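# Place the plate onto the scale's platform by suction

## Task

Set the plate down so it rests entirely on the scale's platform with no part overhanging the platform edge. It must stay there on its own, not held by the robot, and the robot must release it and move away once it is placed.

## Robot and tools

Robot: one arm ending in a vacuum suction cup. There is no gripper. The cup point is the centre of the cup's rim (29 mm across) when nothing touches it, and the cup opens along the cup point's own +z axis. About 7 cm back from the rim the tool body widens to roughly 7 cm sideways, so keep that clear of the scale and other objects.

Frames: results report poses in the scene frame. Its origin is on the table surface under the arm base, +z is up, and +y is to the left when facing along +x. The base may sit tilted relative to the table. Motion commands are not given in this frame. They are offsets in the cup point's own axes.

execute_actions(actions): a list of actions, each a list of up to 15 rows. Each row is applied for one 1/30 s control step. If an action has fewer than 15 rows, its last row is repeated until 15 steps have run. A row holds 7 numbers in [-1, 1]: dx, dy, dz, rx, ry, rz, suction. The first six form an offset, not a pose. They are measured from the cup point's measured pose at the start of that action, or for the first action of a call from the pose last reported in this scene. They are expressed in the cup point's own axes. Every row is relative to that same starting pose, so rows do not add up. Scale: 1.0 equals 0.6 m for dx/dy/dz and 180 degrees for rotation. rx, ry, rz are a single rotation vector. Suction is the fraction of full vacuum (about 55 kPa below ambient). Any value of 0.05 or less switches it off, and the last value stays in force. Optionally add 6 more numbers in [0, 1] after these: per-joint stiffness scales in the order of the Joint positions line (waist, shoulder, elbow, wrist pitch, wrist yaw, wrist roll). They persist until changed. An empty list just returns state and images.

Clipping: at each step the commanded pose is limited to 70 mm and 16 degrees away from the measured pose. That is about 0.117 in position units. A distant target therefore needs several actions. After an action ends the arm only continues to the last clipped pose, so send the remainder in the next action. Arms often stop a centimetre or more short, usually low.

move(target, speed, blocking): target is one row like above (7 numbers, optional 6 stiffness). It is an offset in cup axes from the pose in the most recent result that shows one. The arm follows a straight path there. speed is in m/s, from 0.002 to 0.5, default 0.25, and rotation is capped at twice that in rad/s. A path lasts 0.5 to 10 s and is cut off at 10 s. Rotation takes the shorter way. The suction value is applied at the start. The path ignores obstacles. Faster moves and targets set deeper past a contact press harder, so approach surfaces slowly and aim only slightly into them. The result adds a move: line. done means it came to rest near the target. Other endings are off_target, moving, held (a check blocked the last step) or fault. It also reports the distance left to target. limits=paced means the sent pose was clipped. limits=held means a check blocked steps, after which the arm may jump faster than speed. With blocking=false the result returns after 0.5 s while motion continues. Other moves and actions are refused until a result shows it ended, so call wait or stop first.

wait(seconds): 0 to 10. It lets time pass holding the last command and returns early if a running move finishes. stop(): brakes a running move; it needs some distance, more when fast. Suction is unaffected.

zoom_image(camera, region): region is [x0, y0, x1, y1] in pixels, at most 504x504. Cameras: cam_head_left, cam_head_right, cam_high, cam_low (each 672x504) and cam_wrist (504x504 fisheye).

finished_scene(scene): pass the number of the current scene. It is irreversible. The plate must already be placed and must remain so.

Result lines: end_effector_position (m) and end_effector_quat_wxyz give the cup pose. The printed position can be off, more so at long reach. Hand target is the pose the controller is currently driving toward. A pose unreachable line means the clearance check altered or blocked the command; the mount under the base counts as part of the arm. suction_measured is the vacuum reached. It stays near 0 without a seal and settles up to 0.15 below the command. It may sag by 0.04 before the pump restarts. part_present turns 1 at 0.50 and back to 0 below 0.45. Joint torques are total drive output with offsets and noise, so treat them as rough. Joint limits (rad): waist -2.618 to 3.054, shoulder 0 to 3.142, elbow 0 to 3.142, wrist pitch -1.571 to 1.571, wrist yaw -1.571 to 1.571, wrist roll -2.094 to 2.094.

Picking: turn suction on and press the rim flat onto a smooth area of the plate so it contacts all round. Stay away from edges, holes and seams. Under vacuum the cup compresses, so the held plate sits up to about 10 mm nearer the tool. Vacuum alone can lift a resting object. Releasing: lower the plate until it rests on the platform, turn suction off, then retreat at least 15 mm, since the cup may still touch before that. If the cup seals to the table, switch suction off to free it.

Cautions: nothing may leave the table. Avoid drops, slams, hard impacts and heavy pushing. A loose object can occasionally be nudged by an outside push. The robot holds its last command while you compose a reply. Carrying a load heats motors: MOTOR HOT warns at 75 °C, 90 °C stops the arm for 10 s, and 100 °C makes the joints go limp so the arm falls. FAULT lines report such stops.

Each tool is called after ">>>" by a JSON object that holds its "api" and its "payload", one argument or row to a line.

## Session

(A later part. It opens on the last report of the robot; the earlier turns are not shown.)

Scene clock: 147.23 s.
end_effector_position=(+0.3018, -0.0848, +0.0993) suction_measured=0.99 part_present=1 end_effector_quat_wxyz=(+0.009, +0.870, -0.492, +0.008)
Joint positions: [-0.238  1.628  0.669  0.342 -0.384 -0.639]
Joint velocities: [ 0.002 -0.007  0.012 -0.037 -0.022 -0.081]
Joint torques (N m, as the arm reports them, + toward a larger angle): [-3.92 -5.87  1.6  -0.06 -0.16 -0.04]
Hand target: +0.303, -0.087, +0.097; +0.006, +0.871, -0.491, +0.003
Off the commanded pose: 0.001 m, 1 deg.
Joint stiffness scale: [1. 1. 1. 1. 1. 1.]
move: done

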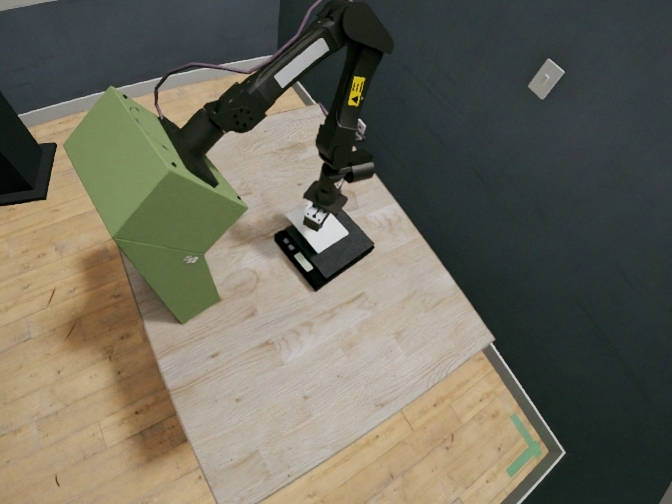

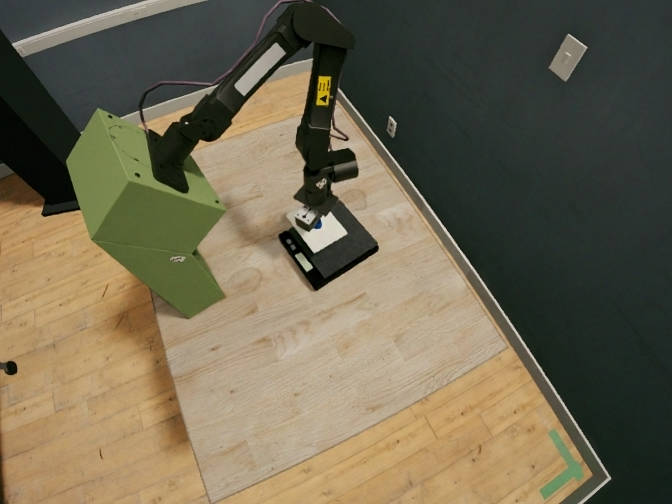

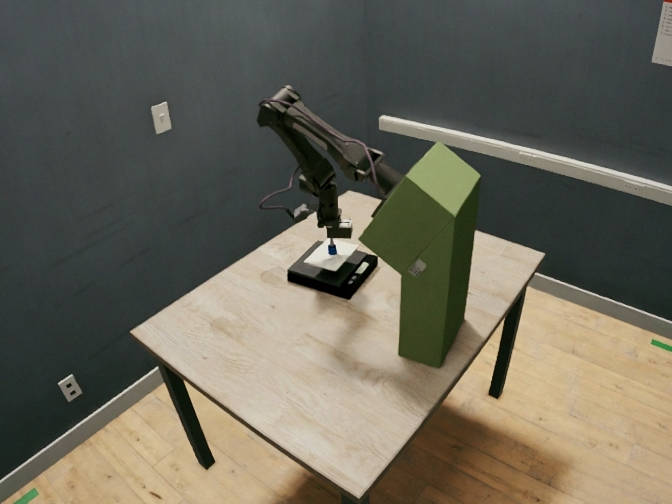

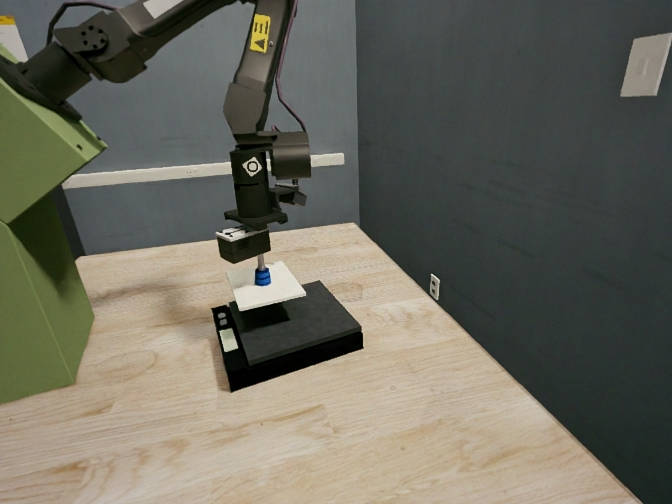

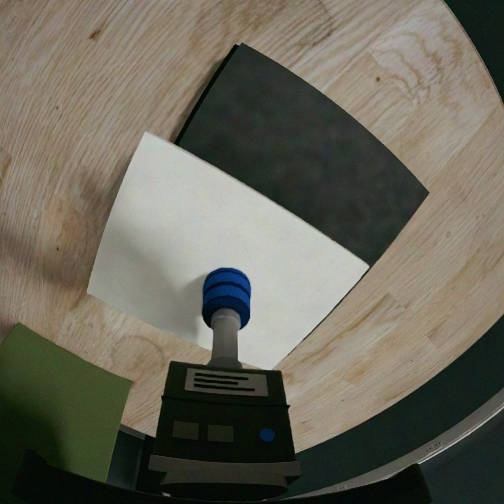

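>>> {"api": "move", "payload": {
  "target": [0.07, -0.024, 0.055, 0.002, -0.008, 0, 1],
  "speed": 0.1
}}

Scene clock: 163.20 s.
end_effector_position=(+0.3346, -0.1078, +0.0674) suction_measured=0.98 part_present=1 end_effector_quat_wxyz=(+0.002, +0.871, -0.490, +0.000)
Joint positions: [-0.266  1.789  0.901  0.256 -0.425 -0.664]
Joint velocities: [ 0.022 -0.002  0.012  0.051 -0.022  0.037]
Joint torques (N m, as the arm reports them, + toward a larger angle): [-5.46 -7.    1.97 -0.09 -0.21 -0.04]
Hand target: +0.335, -0.114, +0.066; +0.001, +0.871, -0.492, -0.002
Off the commanded pose: 0.006 m, 0 deg.
Joint stiffness scale: [1. 1. 1. 1. 1. 1.]
move: done

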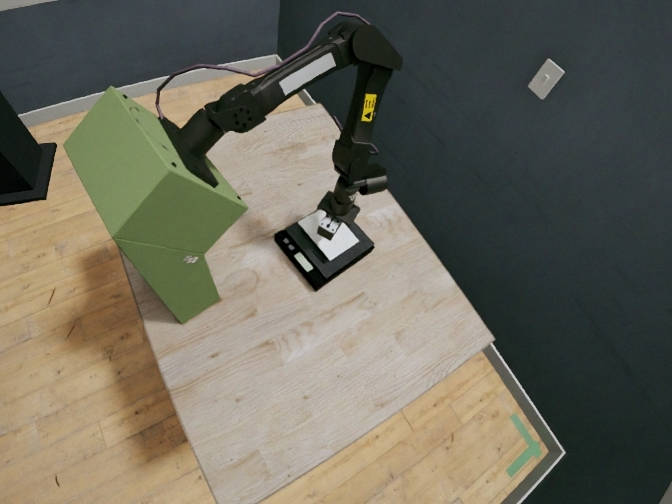

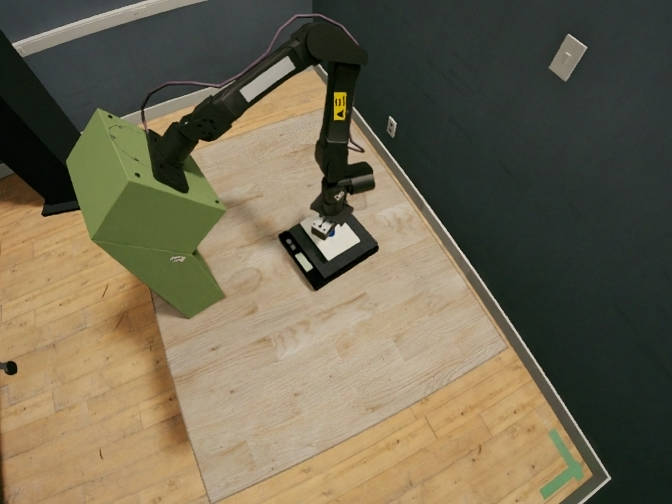

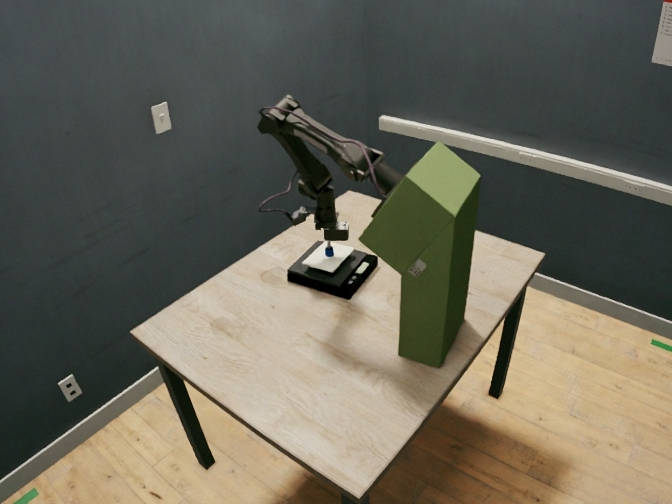

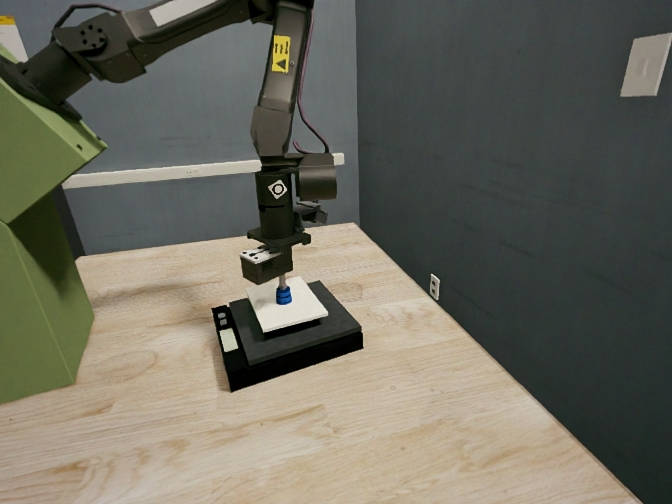

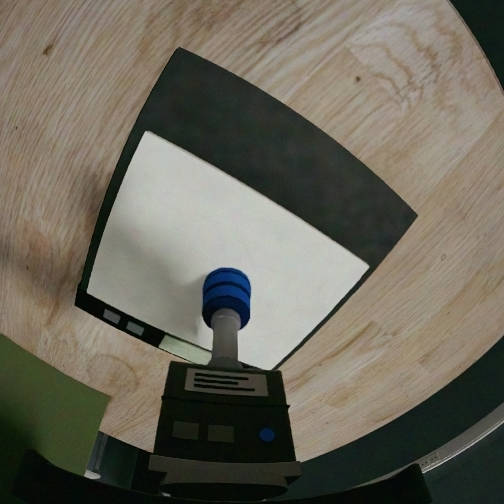

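>>> {"api": "zoom_image", "payload": {
  "camera": "cam_low",
  "region": [200, 250, 380, 400]
}}

Region (200, 250, 380, 400) of cam_low's 672x504 image, scaled by 2.800, with more detail than that image has.

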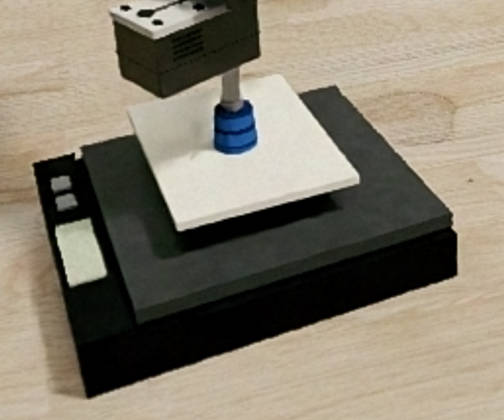

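>>> {"api": "move", "payload": {
  "target": [0.012, -0.015, 0.038, 0, 0, 0, 1],
  "speed": 0.04
}}

>>> {"api": "zoom_image", "payload": {
  "camera": "cam_low",
  "region": [200, 250, 380, 400]
}}

Scene clock: 180.33 s.
end_effector_position=(+0.3427, -0.1066, +0.0482) suction_measured=1.00 part_present=1 end_effector_quat_wxyz=(+0.001, +0.873, -0.487, -0.001)
Joint positions: [-0.24   1.858  0.976  0.255 -0.407 -0.655]
Joint velocities: [ 0.007  0.007  0.012  0.037 -0.051  0.066]
Joint torques (N m, as the arm reports them, + toward a larger angle): [-3.98 -7.31  1.94  0.03  0.03  0.09]
Hand target: +0.346, -0.109, +0.045; +0.002, +0.871, -0.491, +0.001
Off the commanded pose: 0.006 m, 0 deg.
Joint stiffness scale: [1. 1. 1. 1. 1. 1.]
move: done

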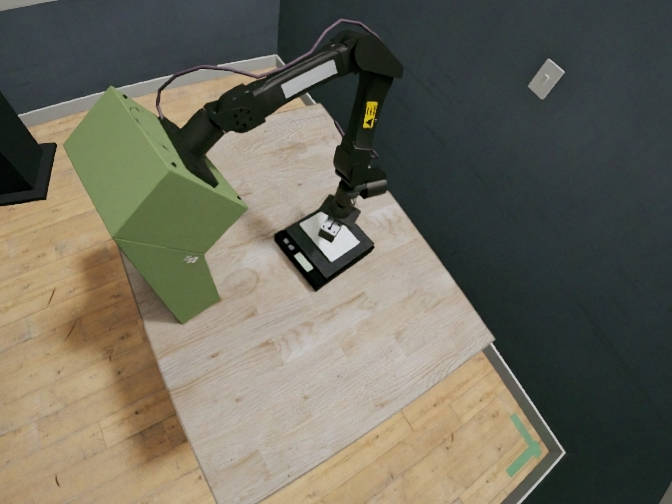

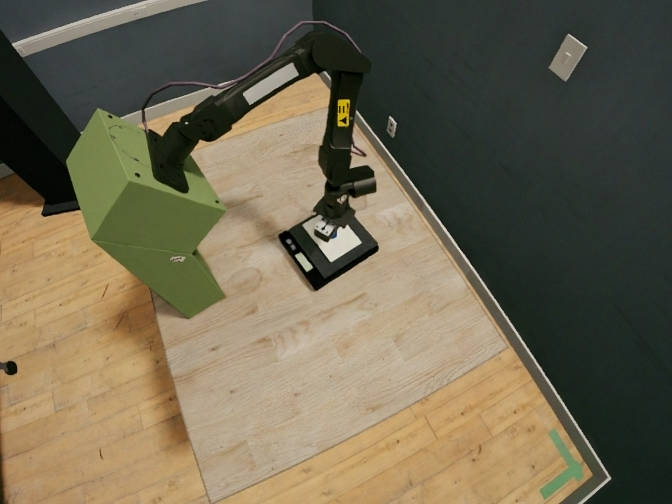

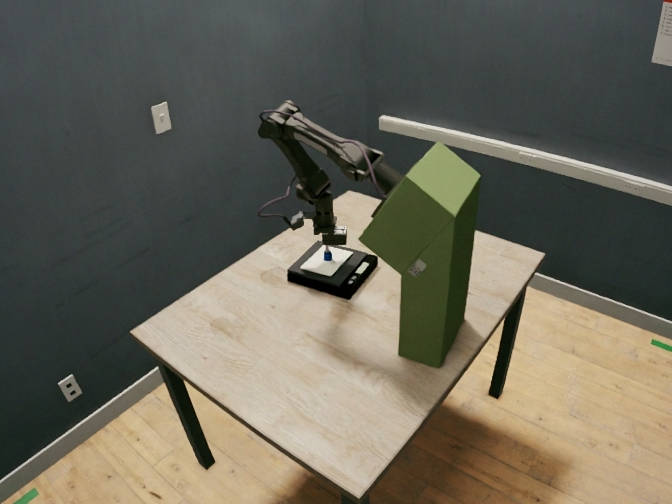

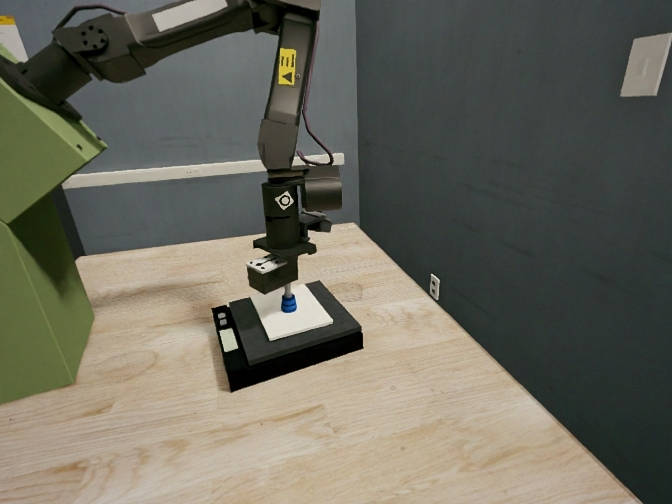

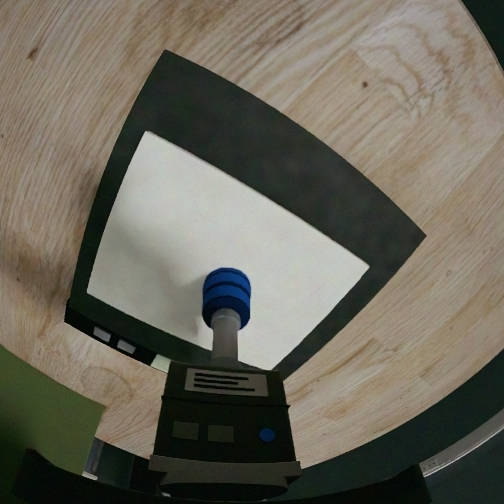

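Region (200, 250, 380, 400) of cam_low's 672x504 image, scaled by 2.800, with more detail than that image has.

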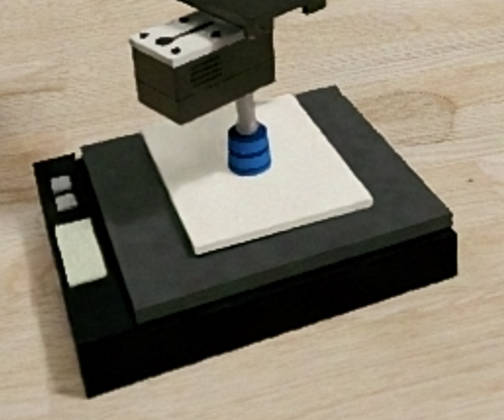

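>>> {"api": "move", "payload": {
  "target": [0.004, 0, 0.017, 0, 0, 0, 1],
  "speed": 0.02
}}

>>> {"api": "zoom_image", "payload": {
  "camera": "cam_low",
  "region": [200, 250, 380, 400]
}}

Scene clock: 184.03 s.
end_effector_position=(+0.3369, -0.1070, +0.0437) suction_measured=0.96 part_present=1 end_effector_quat_wxyz=(+0.004, +0.872, -0.489, -0.007)
Joint positions: [-0.236  1.876  0.981  0.256 -0.403 -0.654]
Joint velocities: [ 0.027 -0.002 -0.002  0.066 -0.022 -0.022]
Joint torques (N m, as the arm reports them, + toward a larger angle): [-3.83 -6.92  2.25  0.13  0.02  0.04]
Hand target: +0.344, -0.108, +0.038; +0.001, +0.873, -0.487, -0.001
Off the commanded pose: 0.009 m, 1 deg.
Joint stiffness scale: [1. 1. 1. 1. 1. 1.]
move: done

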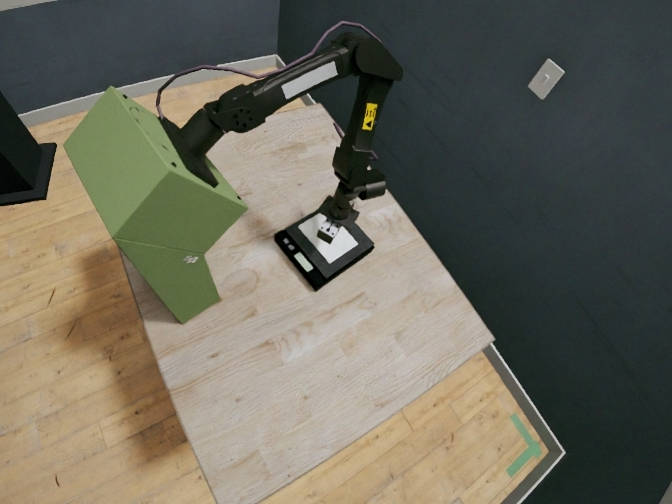

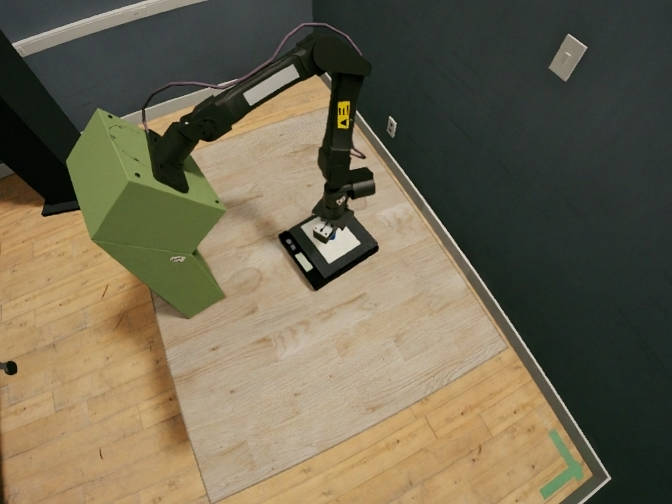

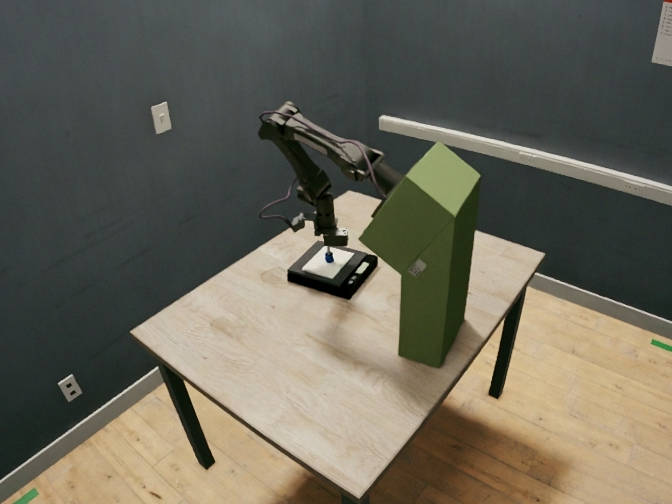

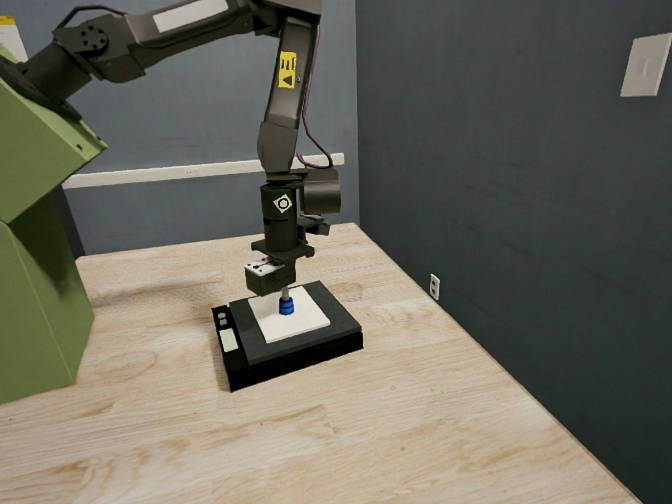

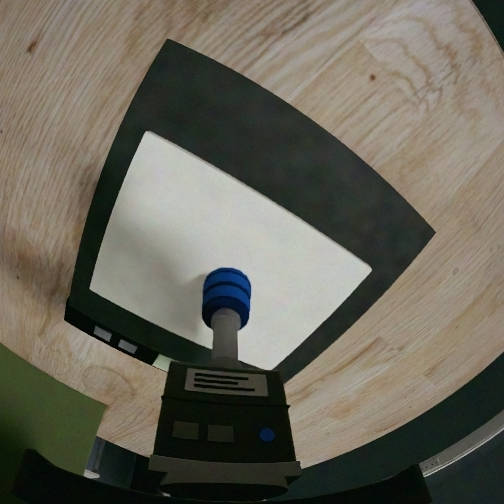

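Region (200, 250, 380, 400) of cam_low's 672x504 image, scaled by 2.800, with more detail than that image has.

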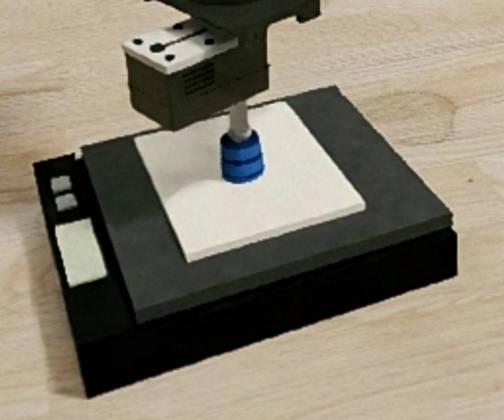

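>>> {"api": "move", "payload": {
  "target": [0.006, -0.01, 0.012, 0.004, 0.004, 0, 1],
  "speed": 0.02
}}

>>> {"api": "zoom_image", "payload": {
  "camera": "cam_low",
  "region": [200, 250, 380, 400]
}}

Scene clock: 190.50 s.
end_effector_position=(+0.3368, -0.1072, +0.0437) suction_measured=1.00 part_present=1 end_effector_quat_wxyz=(+0.005, +0.871, -0.491, -0.007)
Joint positions: [-0.236  1.876  0.981  0.255 -0.402 -0.65 ]
Joint velocities: [ 0.022  0.007 -0.012  0.022 -0.022 -0.007]
Joint torques (N m, as the arm reports them, + toward a larger angle): [-2.85 -6.72  1.9   0.3   0.11  0.11]
Hand target: +0.344, -0.107, +0.037; +0.002, +0.872, -0.489, +0.002
Off the commanded pose: 0.010 m, 1 deg.
Joint stiffness scale: [1. 1. 1. 1. 1. 1.]
move: done

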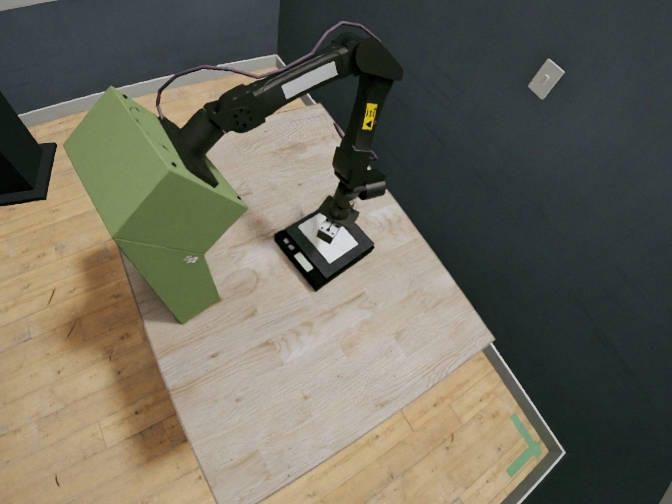

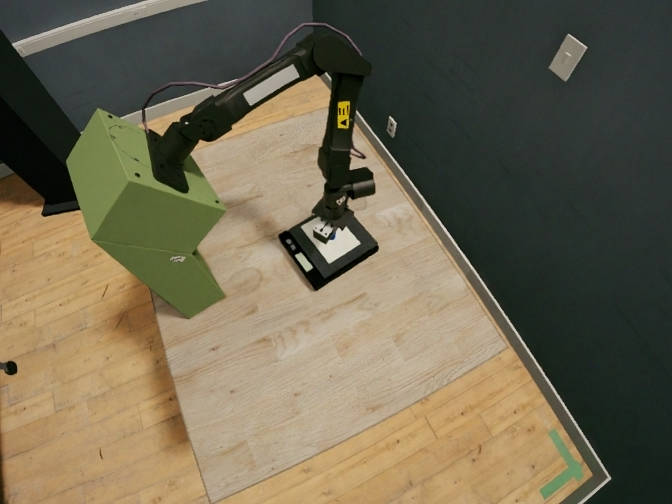

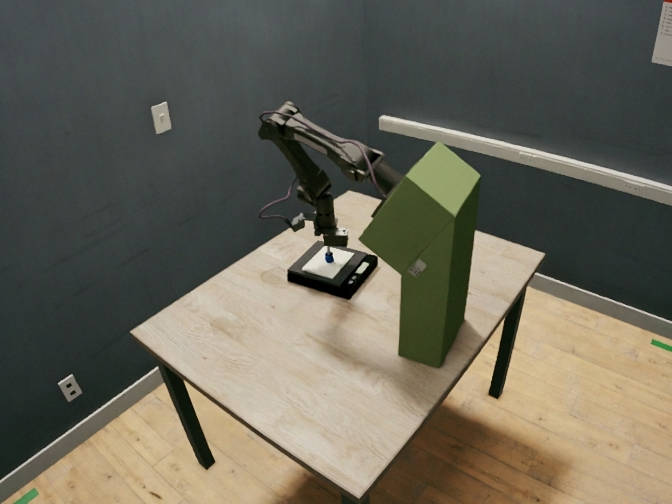

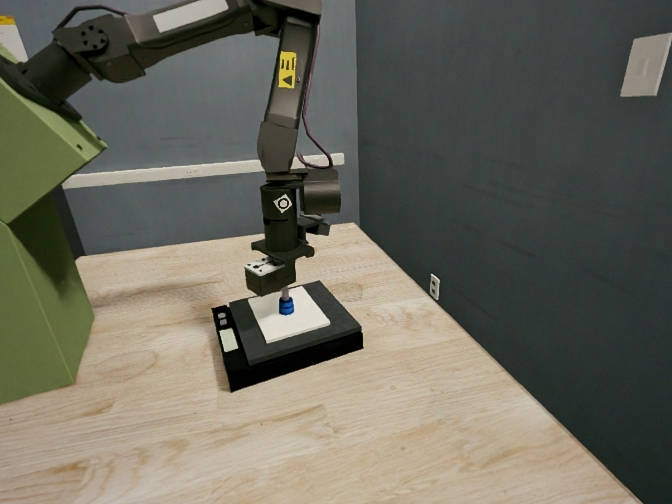

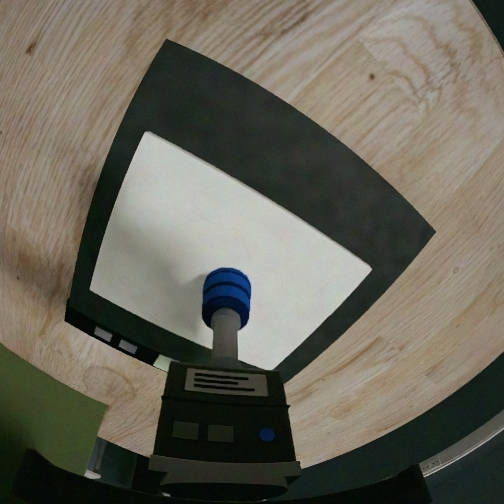

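Region (200, 250, 380, 400) of cam_low's 672x504 image, scaled by 2.800, with more detail than that image has.

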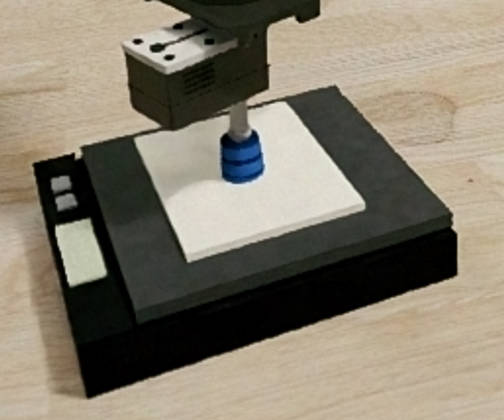

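>>> {"api": "execute_actions", "payload": {
  "actions": [
    [[0,0,0.004,0,0,0,0]]
  ]
}}

Scene clock: 193.70 s.
end_effector_position=(+0.3364, -0.1071, +0.0439) suction_measured=0.00 part_present=0 end_effector_quat_wxyz=(+0.005, +0.871, -0.491, -0.007)
Joint positions: [-0.236  1.875  0.981  0.252 -0.402 -0.65 ]
Joint velocities: [ 0.002 -0.002 -0.007 -0.066  0.007  0.037]
Joint torques (N m, as the arm reports them, + toward a larger angle): [-3.71 -7.64  1.    0.1   0.03  0.01]
Hand target: +0.337, -0.107, +0.041; +0.005, +0.871, -0.491, -0.007
Off the commanded pose: 0.003 m, 0 deg.
Joint stiffness scale: [1. 1. 1. 1. 1. 1.]

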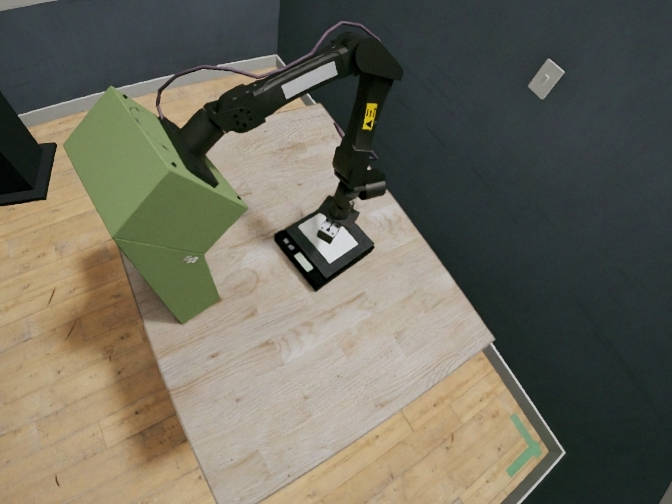

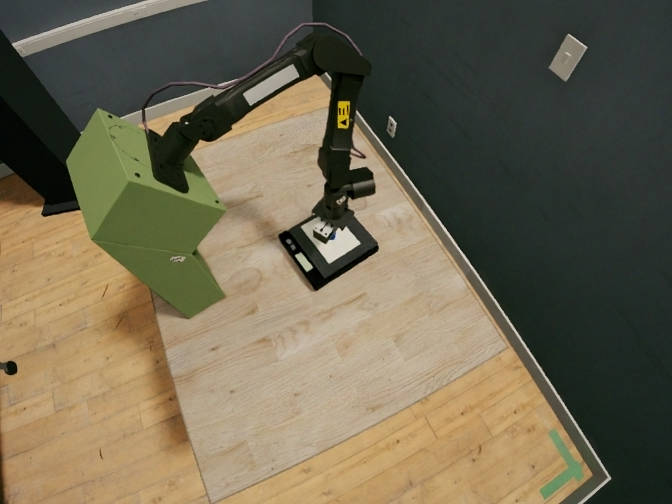

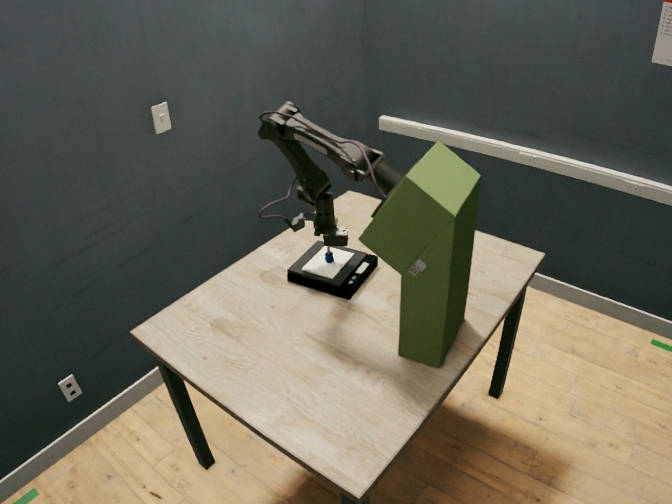

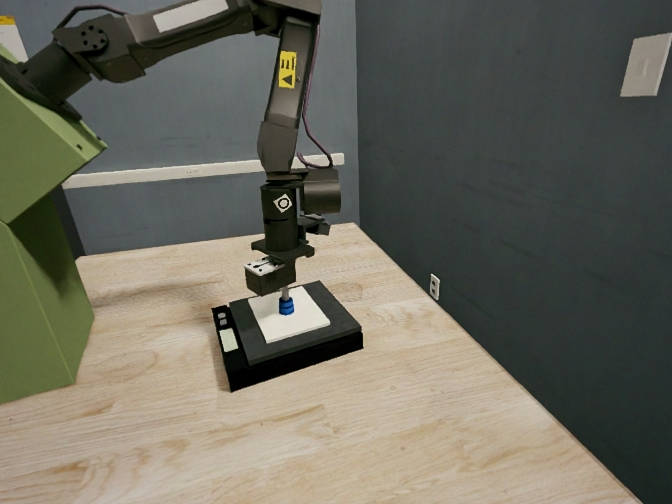

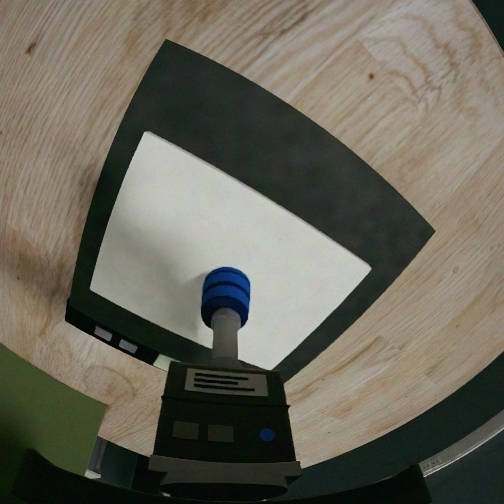

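>>> {"api": "move", "payload": {
  "target": [0, 0, -0.2, 0, 0, 0, 0],
  "speed": 0.2
}}

Scene clock: 196.90 s.
end_effector_position=(+0.3447, -0.1088, +0.1587) suction_measured=0.00 part_present=0 end_effector_quat_wxyz=(+0.008, +0.872, -0.489, -0.005)
Joint positions: [-0.397  1.453  0.835 -0.071 -0.521 -0.765]
Joint velocities: [-0.017 -0.002 -0.007 -0.007 -0.007 -0.022]
Joint torques (N m, as the arm reports them, + toward a larger angle): [-4.91 -8.81  0.9  -0.13 -0.17 -0.02]
Hand target: +0.340, -0.109, +0.164; +0.006, +0.871, -0.491, -0.008
Off the commanded pose: 0.008 m, 1 deg.
Joint stiffness scale: [1. 1. 1. 1. 1. 1.]
move: done

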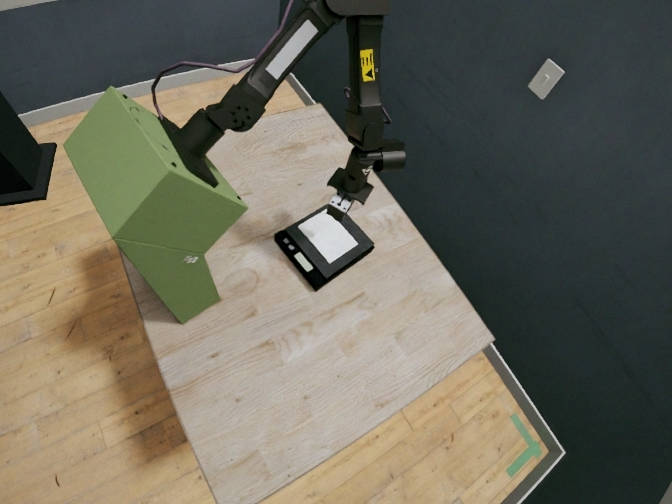

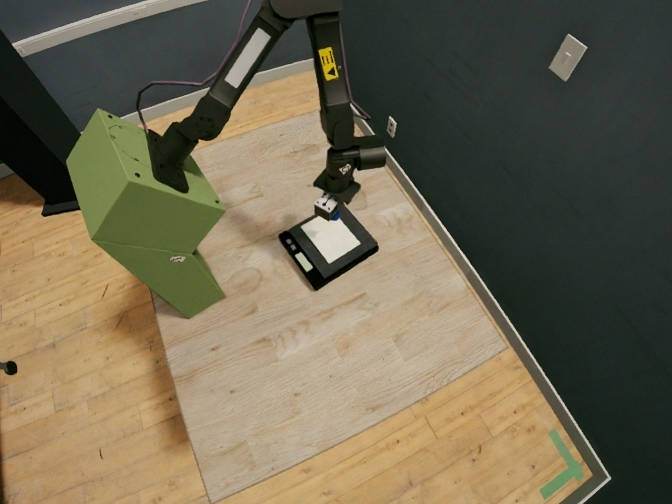

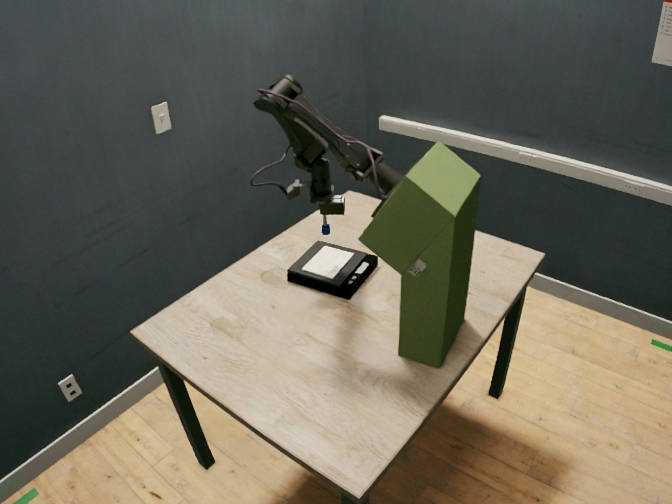

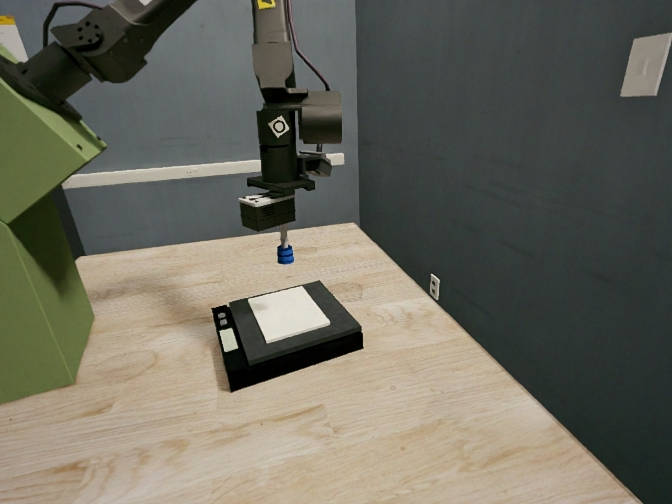

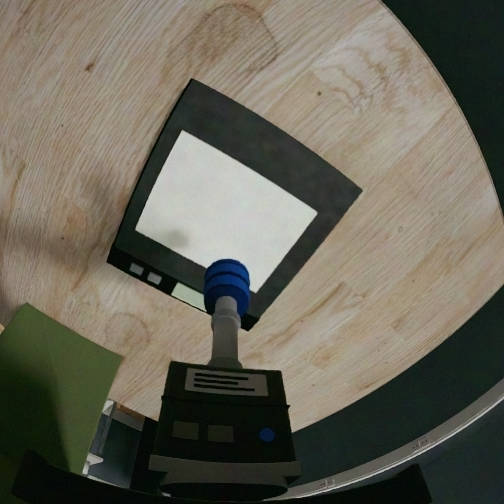

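The plate is fully on the platform and the arm is clear.

>>> {"api": "finished_scene", "payload": {
  "scene": 1
}}

The scene is finished: the task was done.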